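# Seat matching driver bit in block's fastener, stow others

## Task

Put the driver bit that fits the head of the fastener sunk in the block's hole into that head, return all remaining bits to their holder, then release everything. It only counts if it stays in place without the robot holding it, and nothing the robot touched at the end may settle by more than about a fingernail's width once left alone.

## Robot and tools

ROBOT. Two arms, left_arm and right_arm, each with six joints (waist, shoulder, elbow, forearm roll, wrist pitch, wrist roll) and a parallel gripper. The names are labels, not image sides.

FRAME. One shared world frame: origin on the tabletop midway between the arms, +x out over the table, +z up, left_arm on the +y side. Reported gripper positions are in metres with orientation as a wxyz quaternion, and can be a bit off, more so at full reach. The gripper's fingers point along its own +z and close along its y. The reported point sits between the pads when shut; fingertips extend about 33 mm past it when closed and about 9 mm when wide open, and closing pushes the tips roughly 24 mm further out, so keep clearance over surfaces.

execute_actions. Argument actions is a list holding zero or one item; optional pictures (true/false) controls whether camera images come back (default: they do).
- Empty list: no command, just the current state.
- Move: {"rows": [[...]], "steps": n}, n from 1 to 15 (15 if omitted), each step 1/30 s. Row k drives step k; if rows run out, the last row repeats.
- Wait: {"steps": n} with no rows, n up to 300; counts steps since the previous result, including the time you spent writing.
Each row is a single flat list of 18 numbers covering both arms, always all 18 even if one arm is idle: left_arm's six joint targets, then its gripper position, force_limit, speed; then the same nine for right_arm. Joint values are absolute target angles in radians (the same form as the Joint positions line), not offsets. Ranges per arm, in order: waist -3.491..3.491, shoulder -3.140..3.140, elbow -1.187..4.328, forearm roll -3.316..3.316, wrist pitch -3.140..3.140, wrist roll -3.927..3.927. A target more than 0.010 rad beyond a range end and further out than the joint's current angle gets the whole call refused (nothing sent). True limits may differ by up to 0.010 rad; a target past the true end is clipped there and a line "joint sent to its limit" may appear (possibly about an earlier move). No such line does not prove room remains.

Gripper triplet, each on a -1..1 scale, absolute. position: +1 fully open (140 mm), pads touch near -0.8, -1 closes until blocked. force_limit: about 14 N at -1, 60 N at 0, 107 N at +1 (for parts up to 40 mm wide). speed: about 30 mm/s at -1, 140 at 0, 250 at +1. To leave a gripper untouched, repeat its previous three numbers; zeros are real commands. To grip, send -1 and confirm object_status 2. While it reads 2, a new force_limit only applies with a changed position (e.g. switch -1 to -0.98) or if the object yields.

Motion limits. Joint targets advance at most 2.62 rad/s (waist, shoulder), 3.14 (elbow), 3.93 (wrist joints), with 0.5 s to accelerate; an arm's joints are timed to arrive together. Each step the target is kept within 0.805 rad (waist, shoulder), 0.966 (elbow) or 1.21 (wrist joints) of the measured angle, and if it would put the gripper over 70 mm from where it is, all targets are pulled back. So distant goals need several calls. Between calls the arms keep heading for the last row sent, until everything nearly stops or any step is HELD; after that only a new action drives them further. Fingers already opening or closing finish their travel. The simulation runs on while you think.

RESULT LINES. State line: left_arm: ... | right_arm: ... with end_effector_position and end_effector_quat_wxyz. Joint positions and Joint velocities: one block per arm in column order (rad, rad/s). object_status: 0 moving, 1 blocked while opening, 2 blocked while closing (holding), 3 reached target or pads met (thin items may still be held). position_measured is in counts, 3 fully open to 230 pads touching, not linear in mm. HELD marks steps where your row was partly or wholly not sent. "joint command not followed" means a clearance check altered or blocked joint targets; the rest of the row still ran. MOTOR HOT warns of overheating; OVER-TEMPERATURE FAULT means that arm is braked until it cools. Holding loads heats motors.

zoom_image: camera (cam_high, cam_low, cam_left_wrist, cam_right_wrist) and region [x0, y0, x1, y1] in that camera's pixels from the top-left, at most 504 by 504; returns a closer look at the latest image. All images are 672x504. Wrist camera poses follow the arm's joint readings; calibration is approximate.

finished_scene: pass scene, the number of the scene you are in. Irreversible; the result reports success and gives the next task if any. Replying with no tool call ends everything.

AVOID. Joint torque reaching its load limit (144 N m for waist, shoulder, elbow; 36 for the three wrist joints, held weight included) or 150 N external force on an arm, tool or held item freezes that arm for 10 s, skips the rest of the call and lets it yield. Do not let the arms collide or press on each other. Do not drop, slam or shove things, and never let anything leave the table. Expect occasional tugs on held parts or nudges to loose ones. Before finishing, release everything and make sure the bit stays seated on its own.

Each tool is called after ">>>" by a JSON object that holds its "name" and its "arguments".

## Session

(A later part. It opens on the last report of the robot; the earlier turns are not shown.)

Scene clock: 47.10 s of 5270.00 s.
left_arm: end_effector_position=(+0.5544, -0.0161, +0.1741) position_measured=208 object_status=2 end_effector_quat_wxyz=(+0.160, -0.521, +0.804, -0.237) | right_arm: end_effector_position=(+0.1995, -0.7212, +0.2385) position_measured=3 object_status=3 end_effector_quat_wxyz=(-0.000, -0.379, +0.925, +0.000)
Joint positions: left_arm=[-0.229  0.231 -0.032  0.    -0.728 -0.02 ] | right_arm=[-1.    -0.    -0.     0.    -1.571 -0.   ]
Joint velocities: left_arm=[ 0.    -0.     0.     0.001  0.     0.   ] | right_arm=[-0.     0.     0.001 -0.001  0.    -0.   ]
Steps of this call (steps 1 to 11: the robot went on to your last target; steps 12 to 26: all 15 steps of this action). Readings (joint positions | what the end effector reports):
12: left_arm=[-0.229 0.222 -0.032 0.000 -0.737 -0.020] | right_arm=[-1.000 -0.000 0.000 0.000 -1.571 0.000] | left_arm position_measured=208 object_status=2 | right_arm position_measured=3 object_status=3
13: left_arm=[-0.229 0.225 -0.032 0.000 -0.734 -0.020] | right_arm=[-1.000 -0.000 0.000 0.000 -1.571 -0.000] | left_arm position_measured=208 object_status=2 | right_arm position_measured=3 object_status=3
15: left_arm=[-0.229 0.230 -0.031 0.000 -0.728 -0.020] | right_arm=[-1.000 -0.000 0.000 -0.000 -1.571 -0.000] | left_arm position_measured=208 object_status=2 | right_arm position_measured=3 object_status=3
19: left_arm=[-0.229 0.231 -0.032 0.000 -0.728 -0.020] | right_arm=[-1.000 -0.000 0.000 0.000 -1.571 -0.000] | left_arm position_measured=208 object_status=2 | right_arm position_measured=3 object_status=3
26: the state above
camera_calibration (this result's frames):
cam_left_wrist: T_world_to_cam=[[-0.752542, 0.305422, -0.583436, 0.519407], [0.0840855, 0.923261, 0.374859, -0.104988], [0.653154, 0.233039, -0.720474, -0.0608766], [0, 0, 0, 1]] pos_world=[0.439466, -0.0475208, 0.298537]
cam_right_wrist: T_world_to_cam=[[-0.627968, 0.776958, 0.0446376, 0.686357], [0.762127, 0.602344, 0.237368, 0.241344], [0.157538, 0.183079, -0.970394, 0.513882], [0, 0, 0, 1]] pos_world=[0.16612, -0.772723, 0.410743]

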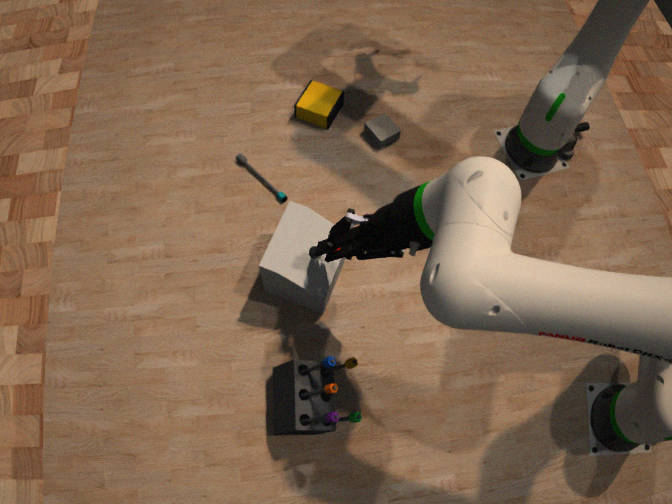

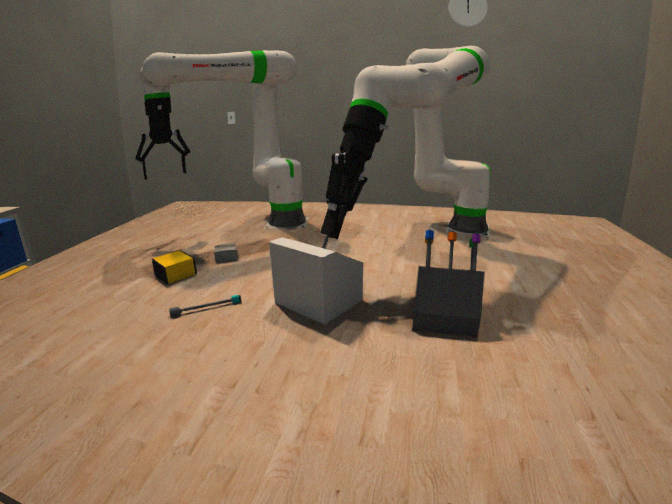

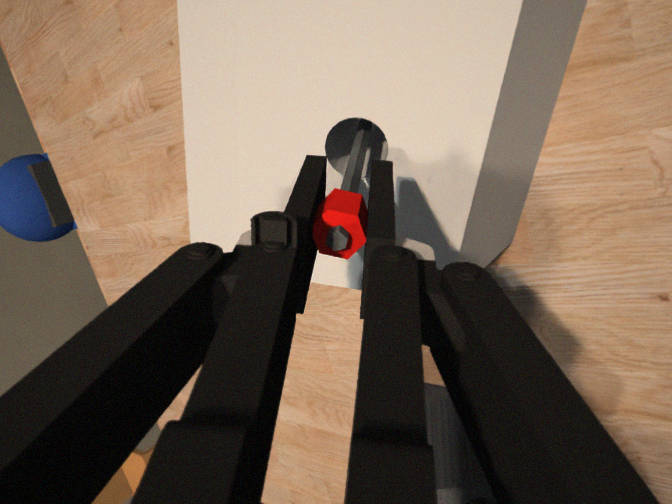

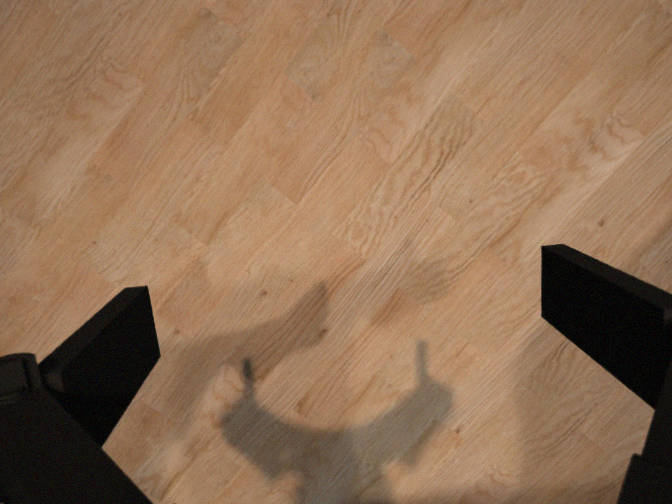

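>>> {"name": "execute_actions", "arguments": {"actions": [{"rows":[[-0.229,0.231,-0.032,0,-0.728,-0.02,-0.35,0,0,-1.0,0,0,0,-1.5708,0,1,0,0]]}], "pictures": false}}

>>> {"name": "execute_actions", "arguments": {"actions": [{"rows":[[-0.223,0.095,0.008,0,-0.904,-0.02,-0.35,0,0,-1.0,0,0,0,-1.5708,0,1,0,0]]}], "pictures": false}}

>>> {"name": "execute_actions", "arguments": {"actions": [{"rows":[[-0.235,-0.02,-0.29,0,-0.33,1.57,1,0,0,-1.0,0,0,0,-1.5708,0,1,0,0]]}], "pictures": false}}

>>> {"name": "execute_actions", "arguments": {"actions": [{"steps":30}]}}

Scene clock: 48.40 s of 5270.00 s.
left_arm: end_effector_position=(+0.5543, -0.0160, +0.1740) position_measured=173 object_status=3 end_effector_quat_wxyz=(+0.160, -0.521, +0.804, -0.237) | right_arm: end_effector_position=(+0.1995, -0.7212, +0.2385) position_measured=3 object_status=3 end_effector_quat_wxyz=(-0.000, -0.379, +0.925, +0.000)
Joint positions: left_arm=[-0.229  0.231 -0.032 -0.    -0.728 -0.02 ] | right_arm=[-1.    -0.     0.     0.    -1.571 -0.   ]
Joint velocities: left_arm=[-0.    -0.     0.    -0.001  0.001 -0.   ] | right_arm=[ 0.     0.    -0.     0.     0.001  0.001]
Steps of this call (steps 1 to 15: the robot went on to your last target; steps 16 to 24: nothing new was sent; steps 25 to 39: all 15 steps of this action). Readings (joint positions | what the end effector reports):
25: left_arm=[-0.229 0.231 -0.032 0.000 -0.728 -0.020] | right_arm=[-1.000 -0.000 -0.000 -0.000 -1.571 0.000] | left_arm position_measured=208 object_status=0 | right_arm position_measured=3 object_status=3
26: left_arm=[-0.229 0.232 -0.032 -0.000 -0.728 -0.020] | right_arm=[-1.000 -0.000 0.000 0.000 -1.571 0.000] | left_arm position_measured=208 object_status=0 | right_arm position_measured=3 object_status=3
28: left_arm=[-0.229 0.233 -0.033 -0.001 -0.728 -0.020] | right_arm=[-1.000 -0.000 0.000 0.000 -1.571 -0.000] | left_arm position_measured=189 object_status=0 | right_arm position_measured=3 object_status=3
32: left_arm=[-0.229 0.231 -0.032 -0.000 -0.728 -0.020] | right_arm=[-1.000 -0.000 0.000 0.000 -1.571 -0.000] | left_arm position_measured=173 object_status=0 | right_arm position_measured=3 object_status=3
39: the state above

Scene clock: 48.90 s of 5270.00 s.
left_arm: end_effector_position=(+0.5181, +0.0036, +0.2574) position_measured=173 object_status=3 end_effector_quat_wxyz=(+0.161, -0.523, +0.803, -0.236) | right_arm: end_effector_position=(+0.1995, -0.7212, +0.2385) position_measured=3 object_status=3 end_effector_quat_wxyz=(-0.000, -0.379, +0.925, +0.000)
Joint positions: left_arm=[-0.223  0.095  0.008  0.    -0.904 -0.02 ] | right_arm=[-1.    -0.    -0.     0.    -1.571  0.   ]
Joint velocities: left_arm=[-0.     0.001 -0.    -0.001 -0.001 -0.   ] | right_arm=[-0.001 -0.    -0.     0.    -0.     0.001]
Steps of this call (steps 1 to 15: all 15 steps of this action). Readings (joint positions | what the end effector reports):
1: left_arm=[-0.229 0.231 -0.032 -0.000 -0.728 -0.020] | right_arm=[-1.000 -0.000 0.000 0.000 -1.571 -0.000] | left_arm position_measured=173 object_status=3 | right_arm position_measured=3 object_status=3
2: left_arm=[-0.229 0.228 -0.031 -0.000 -0.732 -0.020] | right_arm=[-1.000 -0.000 0.000 0.000 -1.571 -0.000] | left_arm position_measured=173 object_status=3 | right_arm position_measured=3 object_status=3
4: left_arm=[-0.228 0.204 -0.024 -0.000 -0.763 -0.020] | right_arm=[-1.000 -0.000 0.000 -0.000 -1.571 -0.000] | left_arm position_measured=173 object_status=3 | right_arm position_measured=3 object_status=3
8: left_arm=[-0.224 0.118 0.001 0.000 -0.873 -0.020] | right_arm=[-1.000 -0.000 0.000 0.000 -1.571 -0.000] | left_arm position_measured=173 object_status=3 | right_arm position_measured=3 object_status=3
15: the state above

Scene clock: 49.40 s of 5270.00 s.
left_arm: end_effector_position=(+0.5417, -0.0134, +0.2652) position_measured=70 object_status=0 end_effector_quat_wxyz=(-0.066, +0.771, -0.495, +0.396) | right_arm: end_effector_position=(+0.1995, -0.7212, +0.2385) position_measured=3 object_status=3 end_effector_quat_wxyz=(-0.000, -0.379, +0.925, +0.000)
Joint positions: left_arm=[-0.233  0.023 -0.183 -0.    -0.54   0.836] | right_arm=[-1.    -0.    -0.     0.    -1.571 -0.   ]
Joint velocities: left_arm=[-0.012 -0.206 -0.514  0.001  1.004  3.287] | right_arm=[ 0.001 -0.    -0.    -0.    -0.001  0.   ]
Steps of this call (steps 1 to 15: all 15 steps of this action). Readings (joint positions | what the end effector reports):
1: left_arm=[-0.223 0.095 0.008 0.000 -0.904 -0.020] | right_arm=[-1.000 -0.000 0.000 0.000 -1.571 -0.000] | left_arm position_measured=173 object_status=0 | right_arm position_measured=3 object_status=3
2: left_arm=[-0.223 0.095 0.006 0.000 -0.901 -0.014] | right_arm=[-1.000 -0.000 0.000 0.000 -1.571 0.000] | left_arm position_measured=169 object_status=0 | right_arm position_measured=3 object_status=3
4: left_arm=[-0.225 0.091 -0.004 0.000 -0.883 0.021] | right_arm=[-1.000 -0.000 0.000 0.000 -1.571 -0.000] | left_arm position_measured=154 object_status=0 | right_arm position_measured=3 object_status=3
8: left_arm=[-0.229 0.075 -0.049 0.000 -0.798 0.197] | right_arm=[-1.000 -0.000 -0.000 0.000 -1.571 0.000] | left_arm position_measured=123 object_status=0 | right_arm position_measured=3 object_status=3
15: the state above

Scene clock: 50.40 s of 5270.00 s.
left_arm: end_effector_position=(+0.5483, -0.0181, +0.2789) position_measured=3 object_status=3 end_effector_quat_wxyz=(+0.094, +0.866, -0.179, +0.457) | right_arm: end_effector_position=(+0.1995, -0.7212, +0.2385) position_measured=3 object_status=3 end_effector_quat_wxyz=(-0.000, -0.379, +0.925, +0.000)
Joint positions: left_arm=[-0.235 -0.02  -0.29  -0.    -0.33   1.57 ] | right_arm=[-1.    -0.    -0.     0.    -1.571 -0.   ]
Joint velocities: left_arm=[ 0.    -0.001  0.    -0.     0.001 -0.   ] | right_arm=[ 0.001  0.     0.001 -0.001  0.    -0.   ]
Steps of this call (steps 1 to 30: the robot went on to your last target). Readings (joint positions | what the end effector reports):
1: left_arm=[-0.233 0.016 -0.200 -0.000 -0.507 0.944] | right_arm=[-1.000 -0.000 0.000 0.000 -1.571 0.000] | left_arm position_measured=63 object_status=0 | right_arm position_measured=3 object_status=3
2: left_arm=[-0.233 0.010 -0.215 -0.000 -0.477 1.043] | right_arm=[-1.000 -0.000 0.000 0.000 -1.571 -0.000] | left_arm position_measured=55 object_status=0 | right_arm position_measured=3 object_status=3
4: left_arm=[-0.234 -0.001 -0.241 -0.000 -0.426 1.217] | right_arm=[-1.000 -0.000 -0.000 0.000 -1.571 -0.000] | left_arm position_measured=40 object_status=0 | right_arm position_measured=3 object_status=3
8: left_arm=[-0.235 -0.015 -0.277 -0.000 -0.356 1.461] | right_arm=[-1.000 -0.000 0.000 0.000 -1.571 0.000] | left_arm position_measured=9 object_status=0 | right_arm position_measured=3 object_status=3
30: the state above
All arms were judged still, so your last target was given up. Only a new action makes them travel on or press farther. Fingers that are still opening or closing keep moving.
camera_calibration (this result's frames):
cam_left_wrist: T_world_to_cam=[[-0.346537, -0.938033, 0.00225221, 0.168202], [-0.83178, 0.306172, -0.463034, 0.582837], [0.433652, -0.162332, -0.886338, 0.178501], [0, 0, 0, 1]] pos_world=[0.465673, 0.0083071, 0.427706]
cam_right_wrist: T_world_to_cam=[[-0.627968, 0.776958, 0.0446379, 0.686357], [0.762127, 0.602344, 0.237368, 0.241344], [0.157538, 0.183079, -0.970394, 0.513882], [0, 0, 0, 1]] pos_world=[0.16612, -0.772724, 0.410743]

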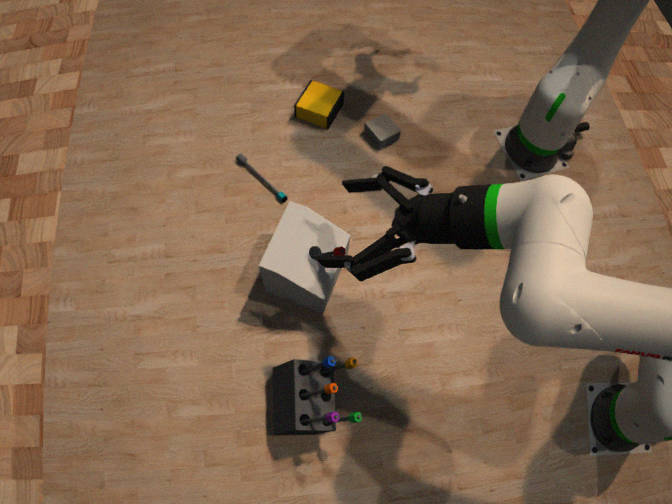

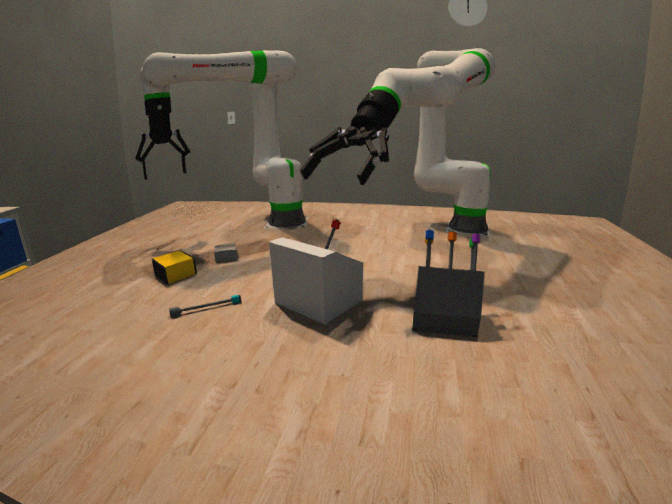

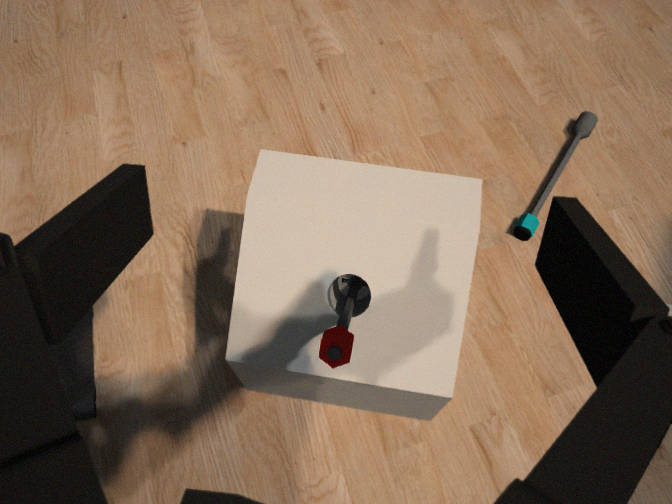

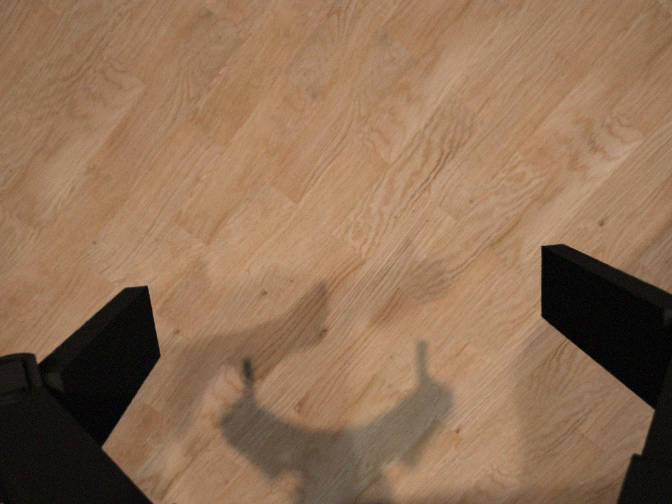

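>>> {"name": "zoom_image", "arguments": {"camera": "cam_left_wrist", "region": [300,260,400,375]}}

Region (300, 260, 400, 375) of cam_left_wrist's 672x504 image, scaled by 4.383, with more detail than that image has; it fills the left 438 columns of this view, and the rest is white.

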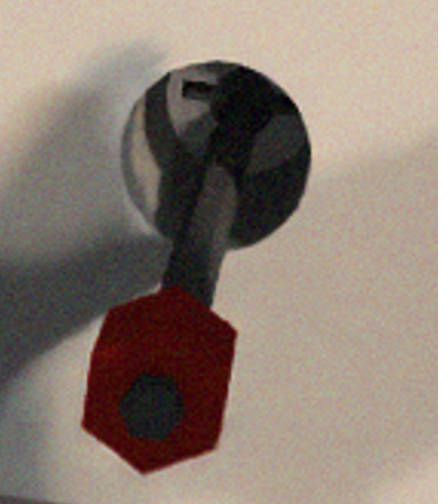

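>>> {"name": "execute_actions", "arguments": {"actions": [{"rows":[[-0.23,-0.0905,-0.508,0,-0.2235,1.47,-0.3,0,0,-1.0,0,0,0,-1.5708,0,1,0,0]]}], "pictures": false}}

>>> {"name": "execute_actions", "arguments": {"actions": [{"steps":15}], "pictures": false}}

>>> {"name": "execute_actions", "arguments": {"actions": [{"rows":[[-0.23,0.0715,-0.441,0,-0.128,1.47,-0.3,0,0,-1.0,0,0,0,-1.5708,0,1,0,0]]}]}}

Scene clock: 53.73 s of 5270.00 s.
left_arm: end_effector_position=(+0.4964, +0.0079, +0.2059) position_measured=106 object_status=0 end_effector_quat_wxyz=(+0.067, +0.866, -0.223, +0.443) | right_arm: end_effector_position=(+0.1995, -0.7212, +0.2385) position_measured=3 object_status=3 end_effector_quat_wxyz=(-0.000, -0.379, +0.925, +0.000)
Joint positions: left_arm=[-0.23  -0.09  -0.508  0.    -0.223  1.47 ] | right_arm=[-1.    -0.     0.     0.    -1.571 -0.   ]
Joint velocities: left_arm=[ 0.    -0.002 -0.002 -0.001  0.    -0.001] | right_arm=[ 0.    -0.    -0.    -0.     0.     0.001]
Steps of this call (steps 1 to 85: nothing new was sent; steps 86 to 100: all 15 steps of this action). Readings (joint positions | what the end effector reports):
86: left_arm=[-0.235 -0.020 -0.290 0.000 -0.330 1.570] | right_arm=[-1.000 -0.000 0.000 0.000 -1.571 -0.000] | left_arm position_measured=3 object_status=0 | right_arm position_measured=3 object_status=3
87: left_arm=[-0.235 -0.021 -0.294 0.000 -0.328 1.569] | right_arm=[-1.000 -0.000 0.000 0.000 -1.571 -0.000] | left_arm position_measured=7 object_status=0 | right_arm position_measured=3 object_status=3
89: left_arm=[-0.234 -0.031 -0.323 0.000 -0.314 1.555] | right_arm=[-1.000 -0.000 0.000 0.000 -1.571 -0.000] | left_arm position_measured=22 object_status=0 | right_arm position_measured=3 object_status=3
93: left_arm=[-0.232 -0.070 -0.445 0.000 -0.255 1.499] | right_arm=[-1.000 -0.000 0.000 -0.000 -1.571 -0.000] | left_arm position_measured=53 object_status=0 | right_arm position_measured=3 object_status=3
100: the state above

Scene clock: 54.23 s of 5270.00 s.
left_arm: end_effector_position=(+0.4963, +0.0079, +0.2058) position_measured=167 object_status=3 end_effector_quat_wxyz=(+0.067, +0.866, -0.223, +0.443) | right_arm: end_effector_position=(+0.1995, -0.7212, +0.2385) position_measured=3 object_status=3 end_effector_quat_wxyz=(-0.000, -0.379, +0.925, +0.000)
Joint positions: left_arm=[-0.23  -0.09  -0.508  0.    -0.223  1.47 ] | right_arm=[-1.    -0.    -0.     0.    -1.571  0.   ]
Joint velocities: left_arm=[ 0.    -0.001  0.     0.     0.    -0.   ] | right_arm=[ 0.001 -0.    -0.     0.001 -0.     0.002]
Steps of this call (steps 1 to 15: the robot went on to your last target). Readings (joint positions | what the end effector reports):
1: left_arm=[-0.230 -0.090 -0.508 0.000 -0.223 1.470] | right_arm=[-1.000 -0.000 0.000 0.000 -1.571 -0.000] | left_arm position_measured=113 object_status=0 | right_arm position_measured=3 object_status=3
2: left_arm=[-0.230 -0.090 -0.508 0.000 -0.223 1.470] | right_arm=[-1.000 -0.000 0.000 0.000 -1.571 -0.000] | left_arm position_measured=121 object_status=0 | right_arm position_measured=3 object_status=3
4: left_arm=[-0.230 -0.090 -0.508 0.000 -0.223 1.470] | right_arm=[-1.000 -0.000 -0.000 0.000 -1.571 -0.000] | left_arm position_measured=136 object_status=0 | right_arm position_measured=3 object_status=3
8: left_arm=[-0.230 -0.090 -0.508 0.000 -0.223 1.470] | right_arm=[-1.000 -0.000 0.000 0.000 -1.571 -0.000] | left_arm position_measured=165 object_status=0 | right_arm position_measured=3 object_status=3
15: the state above
All arms were judged still, so your last target was given up. Only a new action makes them travel on or press farther. Fingers that are still opening or closing keep moving.

Scene clock: 54.73 s of 5270.00 s.
left_arm: end_effector_position=(+0.5406, -0.0109, +0.1702) position_measured=167 object_status=3 end_effector_quat_wxyz=(+0.067, +0.866, -0.223, +0.444) | right_arm: end_effector_position=(+0.1995, -0.7212, +0.2385) position_measured=3 object_status=3 end_effector_quat_wxyz=(-0.000, -0.379, +0.925, +0.000)
Joint positions: left_arm=[-0.23   0.071 -0.441 -0.    -0.128  1.47 ] | right_arm=[-1.    -0.     0.    -0.    -1.571  0.   ]
Joint velocities: left_arm=[-0.     0.001 -0.    -0.002  0.    -0.   ] | right_arm=[-0.001  0.    -0.    -0.001  0.     0.001]
Steps of this call (steps 1 to 15: all 15 steps of this action). Readings (joint positions | what the end effector reports):
1: left_arm=[-0.230 -0.090 -0.508 0.000 -0.223 1.470] | right_arm=[-1.000 -0.000 -0.000 0.000 -1.571 0.000] | left_arm position_measured=167 object_status=3 | right_arm position_measured=3 object_status=3
2: left_arm=[-0.230 -0.087 -0.507 0.000 -0.222 1.470] | right_arm=[-1.000 -0.000 0.000 0.000 -1.571 0.000] | left_arm position_measured=167 object_status=3 | right_arm position_measured=3 object_status=3
4: left_arm=[-0.230 -0.063 -0.497 -0.000 -0.207 1.470] | right_arm=[-1.000 -0.000 -0.000 0.000 -1.571 -0.000] | left_arm position_measured=167 object_status=3 | right_arm position_measured=3 object_status=3
8: left_arm=[-0.230 0.035 -0.456 -0.000 -0.150 1.470] | right_arm=[-1.000 -0.000 0.000 0.000 -1.571 -0.000] | left_arm position_measured=167 object_status=3 | right_arm position_measured=3 object_status=3
15: the state above
camera_calibration (this result's frames):
cam_left_wrist: T_world_to_cam=[[-0.395979, -0.914771, -0.0799652, 0.213403], [-0.815482, 0.390355, -0.427333, 0.509892], [0.422126, -0.104005, -0.900551, 0.0959113], [0, 0, 0, 1]] pos_world=[0.459824, 0.00615162, 0.321331]
cam_right_wrist: T_world_to_cam=[[-0.627968, 0.776958, 0.0446378, 0.686357], [0.762127, 0.602344, 0.237368, 0.241344], [0.157538, 0.183079, -0.970394, 0.513882], [0, 0, 0, 1]] pos_world=[0.16612, -0.772724, 0.410743]

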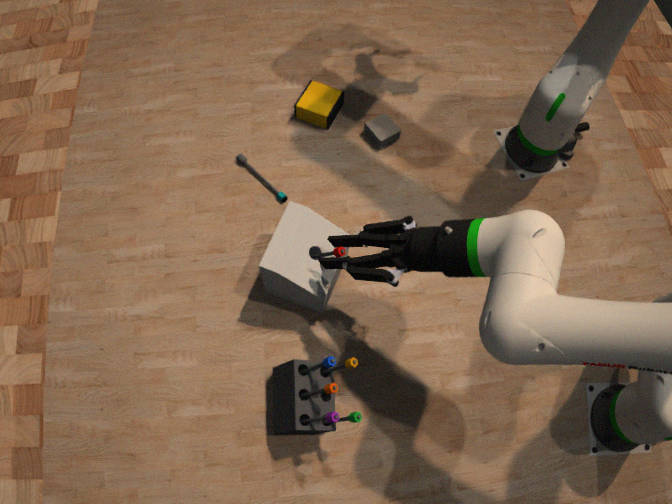

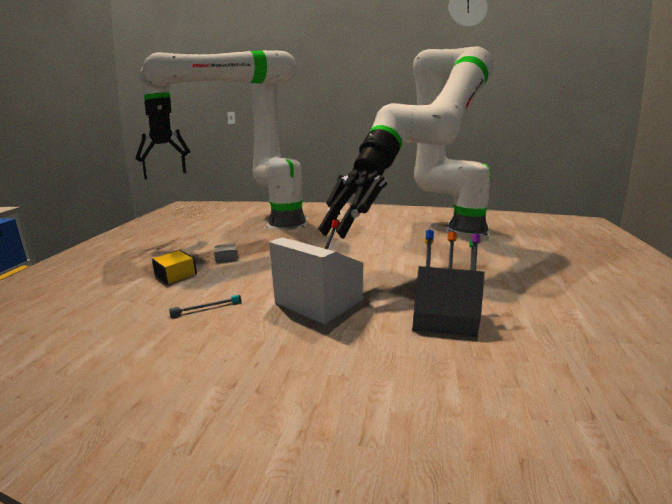

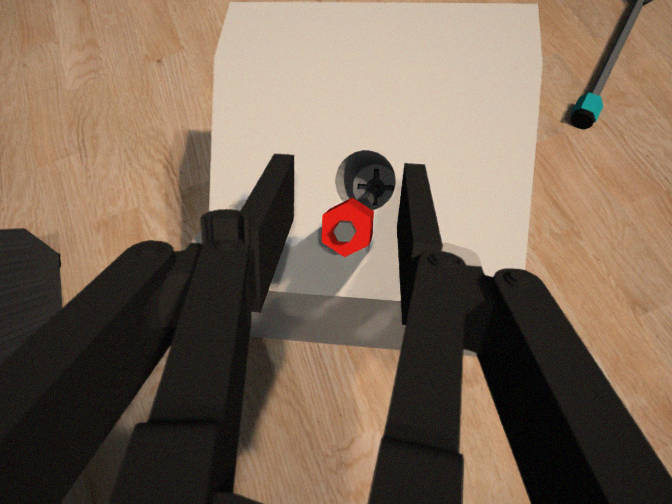

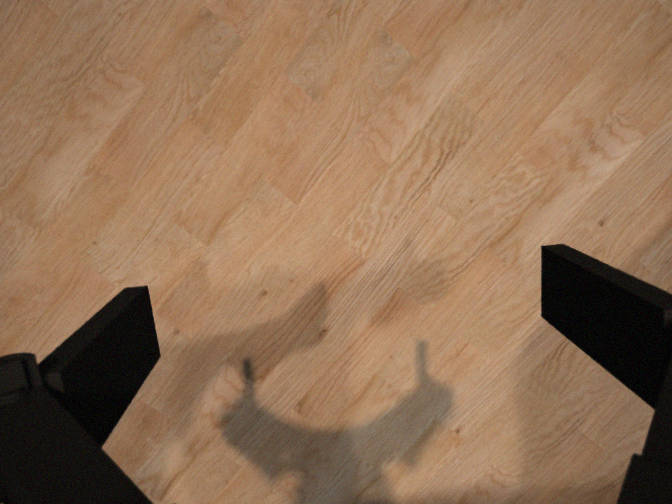

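>>> {"name": "zoom_image", "arguments": {"camera": "cam_left_wrist", "region": [320,140,410,215]}}

Region (320, 140, 410, 215) of cam_left_wrist's 672x504 image, scaled by 5.600, with more detail than that image has.

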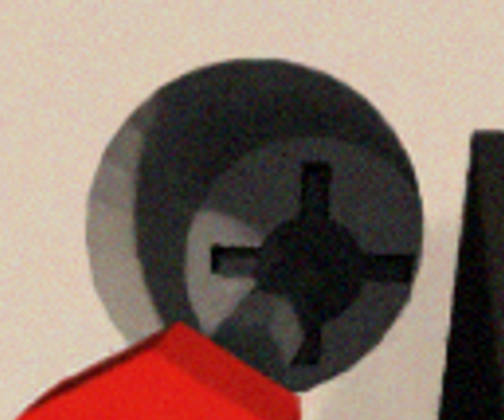

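>>> {"name": "execute_actions", "arguments": {"actions": [{"rows":[[-0.23,-0.0905,-0.508,0,-0.2235,1.47,-0.3,0,0,-1.0,0,0,0,-1.5708,0,1,0,0]]}], "pictures": false}}

>>> {"name": "execute_actions", "arguments": {"actions": [{"rows":[[-0.414,-0.0905,-0.4,0,-0.3,1.1,-0.4,0,0,-1.0,0,0,0,-1.5708,0,1,0,0]]}], "pictures": false}}

>>> {"name": "execute_actions", "arguments": {"actions": [{"rows":[[-0.414,0.519,0.011,0,-0.263,1.1,-0.4,0,0,-1.0,0,0,0,-1.5708,0,1,0,0]]}], "pictures": false}}

>>> {"name": "execute_actions", "arguments": {"actions": [{"steps":30}]}}

Scene clock: 58.10 s of 5270.00 s.
left_arm: end_effector_position=(+0.4963, +0.0079, +0.2057) position_measured=167 object_status=3 end_effector_quat_wxyz=(+0.067, +0.866, -0.223, +0.443) | right_arm: end_effector_position=(+0.1995, -0.7212, +0.2385) position_measured=3 object_status=3 end_effector_quat_wxyz=(-0.000, -0.379, +0.925, +0.000)
Joint positions: left_arm=[-0.23  -0.09  -0.508 -0.    -0.223  1.47 ] | right_arm=[-1.    -0.     0.     0.    -1.571 -0.   ]
Joint velocities: left_arm=[-0.    -0.002  0.     0.001 -0.001  0.   ] | right_arm=[ 0.  0.  0. -0.  0. -0.]
Steps of this call (steps 1 to 15: the robot went on to your last target; steps 16 to 86: nothing new was sent; steps 87 to 101: all 15 steps of this action). Readings (joint positions | what the end effector reports):
87: left_arm=[-0.230 0.071 -0.441 -0.000 -0.128 1.470] | right_arm=[-1.000 -0.000 0.000 0.000 -1.571 -0.000] | left_arm position_measured=167 object_status=3 | right_arm position_measured=3 object_status=3
88: left_arm=[-0.230 0.068 -0.442 -0.000 -0.130 1.470] | right_arm=[-1.000 -0.000 0.000 0.000 -1.571 0.000] | left_arm position_measured=167 object_status=3 | right_arm position_measured=3 object_status=3
90: left_arm=[-0.230 0.044 -0.452 -0.000 -0.144 1.470] | right_arm=[-1.000 -0.000 0.000 0.000 -1.571 -0.000] | left_arm position_measured=167 object_status=3 | right_arm position_measured=3 object_status=3
94: left_arm=[-0.230 -0.054 -0.493 -0.000 -0.202 1.470] | right_arm=[-1.000 -0.000 0.000 0.000 -1.571 -0.000] | left_arm position_measured=167 object_status=3 | right_arm position_measured=3 object_status=3
101: the state above

Scene clock: 58.60 s of 5270.00 s.
left_arm: end_effector_position=(+0.4387, -0.0971, +0.2582) position_measured=179 object_status=3 end_effector_quat_wxyz=(+0.027, +0.766, -0.447, +0.462) | right_arm: end_effector_position=(+0.1995, -0.7212, +0.2385) position_measured=3 object_status=3 end_effector_quat_wxyz=(-0.000, -0.379, +0.925, +0.000)
Joint positions: left_arm=[-0.414 -0.091 -0.4   -0.    -0.3    1.101] | right_arm=[-1.    -0.     0.    -0.    -1.571 -0.   ]
Joint velocities: left_arm=[-0.013 -0.     0.007 -0.    -0.007 -0.033] | right_arm=[ 0.001 -0.     0.    -0.    -0.     0.001]
Steps of this call (steps 1 to 15: all 15 steps of this action). Readings (joint positions | what the end effector reports):
1: left_arm=[-0.230 -0.090 -0.508 -0.000 -0.224 1.470] | right_arm=[-1.000 -0.000 0.000 0.000 -1.571 0.000] | left_arm position_measured=167 object_status=0 | right_arm position_measured=3 object_status=3
2: left_arm=[-0.233 -0.090 -0.506 -0.000 -0.225 1.464] | right_arm=[-1.000 -0.000 0.000 0.000 -1.571 0.000] | left_arm position_measured=171 object_status=0 | right_arm position_measured=3 object_status=3
4: left_arm=[-0.250 -0.090 -0.495 -0.000 -0.232 1.429] | right_arm=[-1.000 -0.000 0.000 0.000 -1.571 -0.000] | left_arm position_measured=179 object_status=0 | right_arm position_measured=3 object_status=3
8: left_arm=[-0.327 -0.090 -0.450 -0.000 -0.264 1.275] | right_arm=[-1.000 -0.000 0.000 -0.000 -1.571 0.000] | left_arm position_measured=179 object_status=0 | right_arm position_measured=3 object_status=3
15: the state above

Scene clock: 59.10 s of 5270.00 s.
left_arm: end_effector_position=(+0.5307, -0.1585, +0.1683) position_measured=179 object_status=3 end_effector_quat_wxyz=(+0.024, +0.784, -0.458, +0.418) | right_arm: end_effector_position=(+0.1995, -0.7212, +0.2385) position_measured=3 object_status=3 end_effector_quat_wxyz=(-0.000, -0.379, +0.925, +0.000)
Joint positions: left_arm=[-0.414  0.28  -0.15  -0.    -0.276  1.1  ] | right_arm=[-1.    -0.     0.    -0.    -1.571  0.   ]
Joint velocities: left_arm=[-0.001  0.937  0.631  0.001  0.052 -0.001] | right_arm=[-0.001  0.     0.002  0.     0.001 -0.   ]
Steps of this call (steps 1 to 15: all 15 steps of this action). Readings (joint positions | what the end effector reports):
1: left_arm=[-0.414 -0.090 -0.400 -0.000 -0.300 1.100] | right_arm=[-1.000 -0.000 0.000 0.000 -1.571 0.000] | left_arm position_measured=179 object_status=3 | right_arm position_measured=3 object_status=3
2: left_arm=[-0.414 -0.087 -0.398 -0.000 -0.300 1.100] | right_arm=[-1.000 -0.000 0.000 0.000 -1.571 -0.000] | left_arm position_measured=179 object_status=3 | right_arm position_measured=3 object_status=3
4: left_arm=[-0.414 -0.063 -0.382 -0.000 -0.296 1.100] | right_arm=[-1.000 -0.000 -0.000 0.000 -1.571 -0.000] | left_arm position_measured=179 object_status=3 | right_arm position_measured=3 object_status=3
8: left_arm=[-0.414 0.051 -0.305 -0.000 -0.289 1.100] | right_arm=[-1.000 -0.000 0.000 -0.000 -1.571 -0.000] | left_arm position_measured=179 object_status=3 | right_arm position_measured=3 object_status=3
15: the state above

Scene clock: 60.10 s of 5270.00 s.
left_arm: end_effector_position=(+0.5800, -0.1914, +0.0834) position_measured=179 object_status=3 end_effector_quat_wxyz=(+0.023, +0.795, -0.465, +0.389) | right_arm: end_effector_position=(+0.1995, -0.7212, +0.2385) position_measured=3 object_status=3 end_effector_quat_wxyz=(-0.000, -0.379, +0.925, +0.000)
Joint positions: left_arm=[-0.414  0.519  0.011  0.    -0.263  1.1  ] | right_arm=[-1.    -0.    -0.     0.    -1.571  0.   ]
Joint velocities: left_arm=[-0.     0.001 -0.    -0.001 -0.     0.   ] | right_arm=[ 0.001  0.     0.001 -0.    -0.     0.   ]
Steps of this call (steps 1 to 30: the robot went on to your last target). Readings (joint positions | what the end effector reports):
1: left_arm=[-0.414 0.312 -0.129 -0.000 -0.274 1.100] | right_arm=[-1.000 -0.000 0.000 0.000 -1.571 -0.000] | left_arm position_measured=179 object_status=3 | right_arm position_measured=3 object_status=3
2: left_arm=[-0.414 0.343 -0.108 -0.000 -0.273 1.100] | right_arm=[-1.000 -0.000 -0.000 0.000 -1.571 0.000] | left_arm position_measured=179 object_status=3 | right_arm position_measured=3 object_status=3
4: left_arm=[-0.414 0.405 -0.066 -0.000 -0.269 1.100] | right_arm=[-1.000 -0.000 0.000 0.000 -1.571 -0.000] | left_arm position_measured=179 object_status=3 | right_arm position_measured=3 object_status=3
8: left_arm=[-0.414 0.501 -0.001 -0.000 -0.264 1.100] | right_arm=[-1.000 -0.000 0.000 0.000 -1.571 -0.000] | left_arm position_measured=179 object_status=3 | right_arm position_measured=3 object_status=3
30: the state above
All arms were judged still, so your last target was given up. Only a new action makes them travel on or press farther. Fingers that are still opening or closing keep moving.
camera_calibration (this result's frames):
cam_left_wrist: T_world_to_cam=[[-0.720959, -0.607308, -0.333758, 0.325514], [-0.552117, 0.794464, -0.25297, 0.485472], [0.41879, 0.00189245, -0.908081, 0.00521362], [0, 0, 0, 1]] pos_world=[0.500536, -0.188013, 0.236187]
cam_right_wrist: T_world_to_cam=[[-0.627968, 0.776958, 0.0446377, 0.686357], [0.762127, 0.602344, 0.237368, 0.241344], [0.157538, 0.183079, -0.970394, 0.513882], [0, 0, 0, 1]] pos_world=[0.166119, -0.772724, 0.410743]

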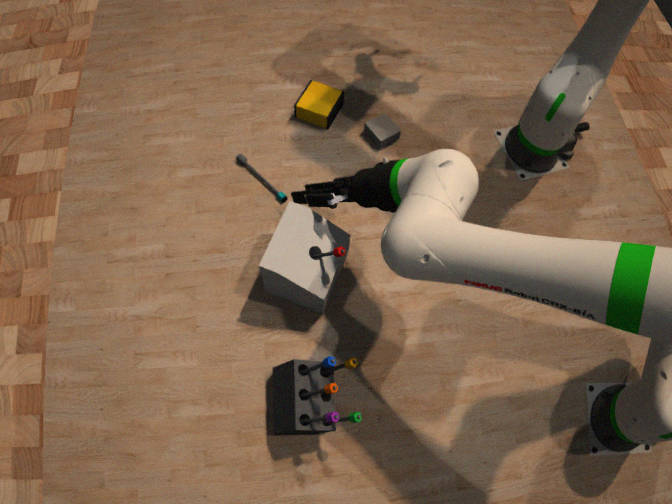

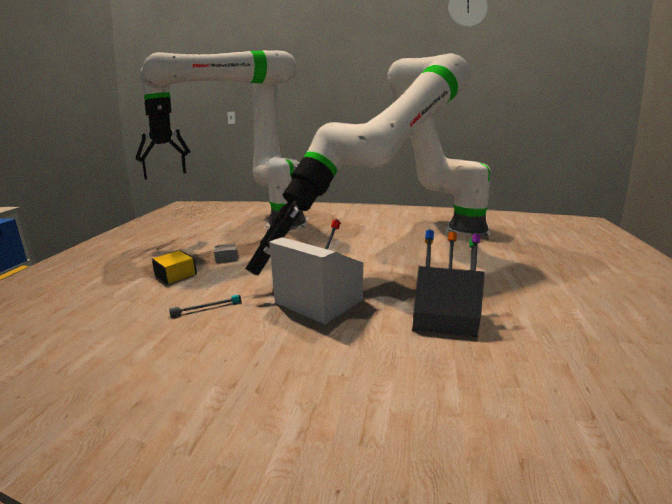

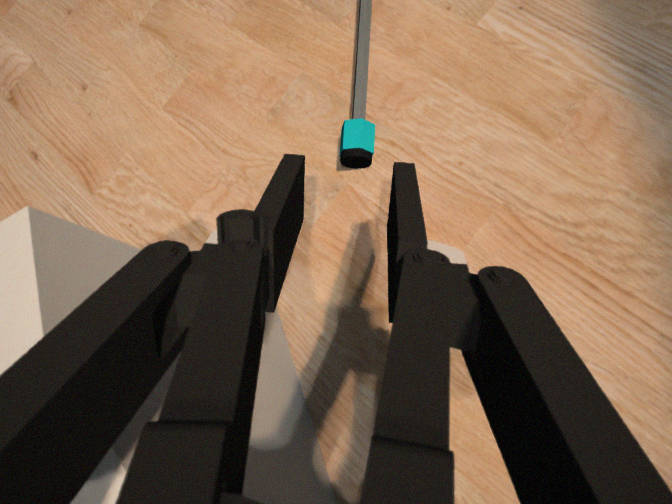

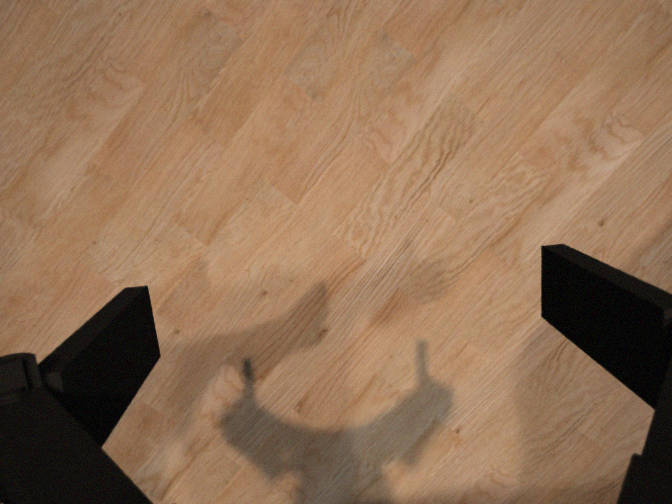

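Well aligned. Descend.

>>> {"name": "execute_actions", "arguments": {"actions": [{"rows":[[-0.414,0.7096,0.1726,0,-0.234,1.1,-0.4,0,0,-1.0,0,0,0,-1.5708,0,1,0,0]]}], "pictures": false}}

>>> {"name": "execute_actions", "arguments": {"actions": [{"steps":10}]}}

Scene clock: 70.90 s of 5270.00 s.
left_arm: end_effector_position=(+0.6172, -0.2169, +0.0408) position_measured=179 object_status=3 end_effector_quat_wxyz=(+0.023, +0.795, -0.465, +0.388) | right_arm: end_effector_position=(+0.1995, -0.7212, +0.2385) position_measured=3 object_status=3 end_effector_quat_wxyz=(-0.000, -0.379, +0.925, +0.000)
Joint positions: left_arm=[-0.415  0.667  0.136  0.    -0.24   1.1  ] | right_arm=[-1.    -0.     0.     0.    -1.571  0.   ]
Joint velocities: left_arm=[-0.    -0.     0.    -0.001  0.001  0.   ] | right_arm=[-0.     0.     0.001 -0.    -0.     0.001]
FORCE FAULT: contact force on the left arm reached its limit, and that arm stopped for 10 seconds. The contact can be on any part of that arm, not only on its tool. That arm's remaining commands of this call were not run. That arm holds still and accepts commands again. Move the arm away from the contact; if what it grips holds it there, let go first. Pushing or pulling that hard again can fault the arm again.
The stop of the left arm began at step 24 of this call (marked STOPPED below). From that step on that arm followed nothing that you had sent. 6 of its steps, steps kept back included, did not run and will not run. Nothing is kept back now, and the robot has no last target.
Steps of this call (steps 1 to 14: nothing new was sent; steps 15 to 29: all 15 steps of this action; steps 30 to 324: the stop continued). Readings (joint positions | what the end effector reports):
15: left_arm=[-0.414 0.519 0.011 0.000 -0.263 1.100] | right_arm=[-1.000 -0.000 0.000 -0.000 -1.571 -0.000] | left_arm position_measured=179 object_status=3 | right_arm position_measured=3 object_status=3
16: left_arm=[-0.414 0.523 0.014 0.000 -0.263 1.100] | right_arm=[-1.000 -0.000 0.000 0.000 -1.571 -0.000] | left_arm position_measured=179 object_status=3 | right_arm position_measured=3 object_status=3
18: left_arm=[-0.414 0.546 0.034 0.000 -0.259 1.100] | right_arm=[-1.000 -0.000 -0.000 0.000 -1.571 -0.000] | left_arm position_measured=179 object_status=3 | right_arm position_measured=3 object_status=3
22: left_arm=[-0.414 0.652 0.124 0.000 -0.243 1.100] | right_arm=[-1.000 -0.000 -0.000 0.000 -1.571 0.000] | left_arm position_measured=179 object_status=3 | right_arm position_measured=3 object_status=3
24: left_arm=[-0.415 0.668 0.136 0.000 -0.240 1.100] | right_arm=[-1.000 -0.000 0.000 -0.000 -1.571 -0.000] | left_arm position_measured=179 object_status=3 | right_arm position_measured=3 object_status=3 STOPPED (the left arm)
324: the state above

Scene clock: 70.93 s of 5270.00 s.
left_arm: end_effector_position=(+0.6172, -0.2170, +0.0408) position_measured=179 object_status=3 end_effector_quat_wxyz=(+0.023, +0.795, -0.465, +0.388) | right_arm: end_effector_position=(+0.1995, -0.7212, +0.2385) position_measured=3 object_status=3 end_effector_quat_wxyz=(-0.000, -0.379, +0.925, +0.000)
Joint positions: left_arm=[-0.415  0.667  0.136  0.    -0.24   1.1  ] | right_arm=[-1.    -0.     0.     0.    -1.571 -0.   ]
Joint velocities: left_arm=[ 0.     0.001  0.    -0.     0.     0.   ] | right_arm=[-0.    -0.     0.001 -0.    -0.    -0.   ]
A stop began in an earlier call of the same reply, so what this call sent did not run. Send another action.
Steps of this call (step 1: nothing new was sent). Readings (joint positions | what the end effector reports):
1: the state above
camera_calibration (this result's frames):
cam_left_wrist: T_world_to_cam=[[-0.721537, -0.606781, -0.333469, 0.323009], [-0.551667, 0.794867, -0.252684, 0.515309], [0.418388, 0.00164335, -0.908267, -0.0487571], [0, 0, 0, 1]] pos_world=[0.537741, -0.213526, 0.19364]
cam_right_wrist: T_world_to_cam=[[-0.627968, 0.776958, 0.0446377, 0.686357], [0.762128, 0.602344, 0.237368, 0.241344], [0.157538, 0.183079, -0.970394, 0.513882], [0, 0, 0, 1]] pos_world=[0.166119, -0.772724, 0.410743]

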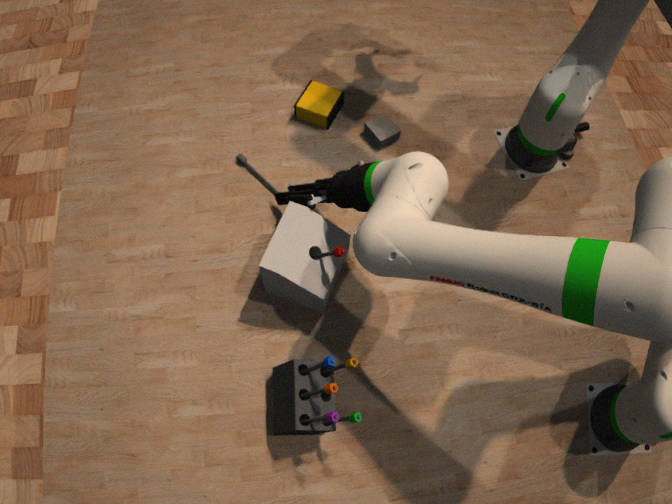

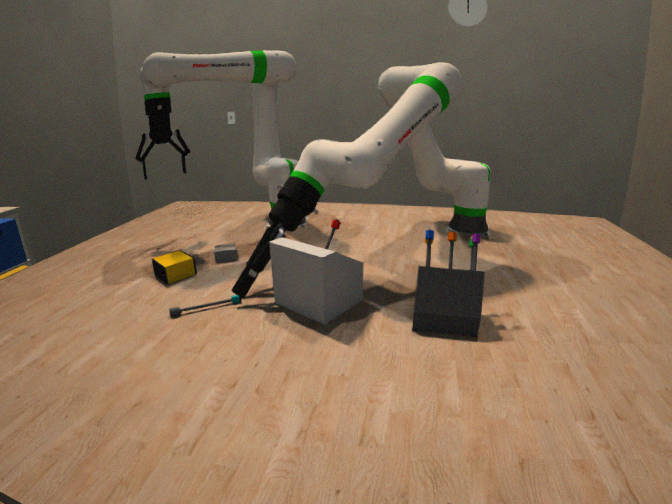

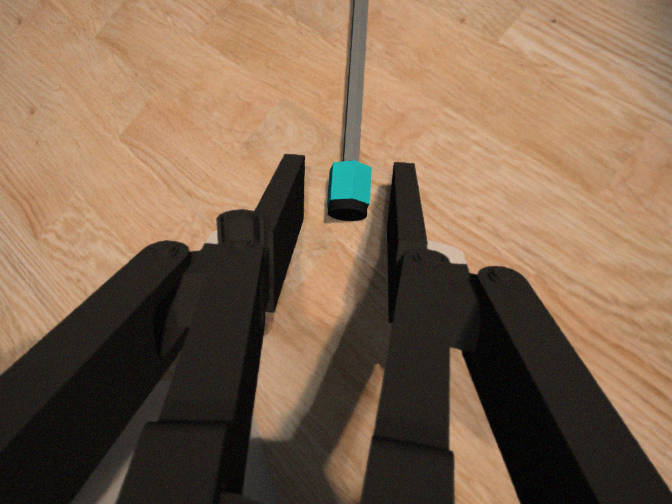

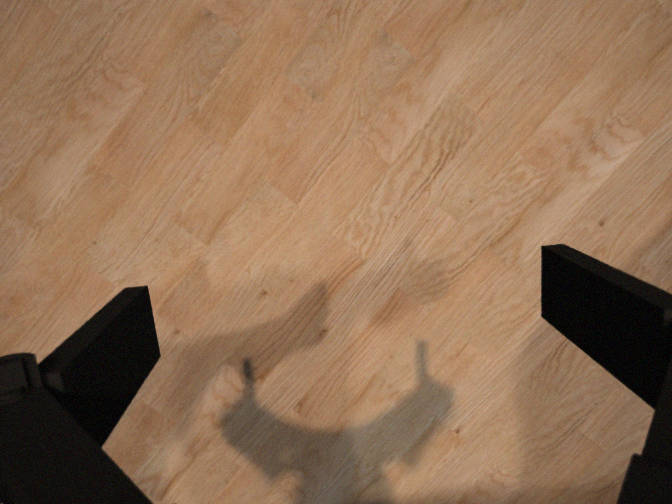

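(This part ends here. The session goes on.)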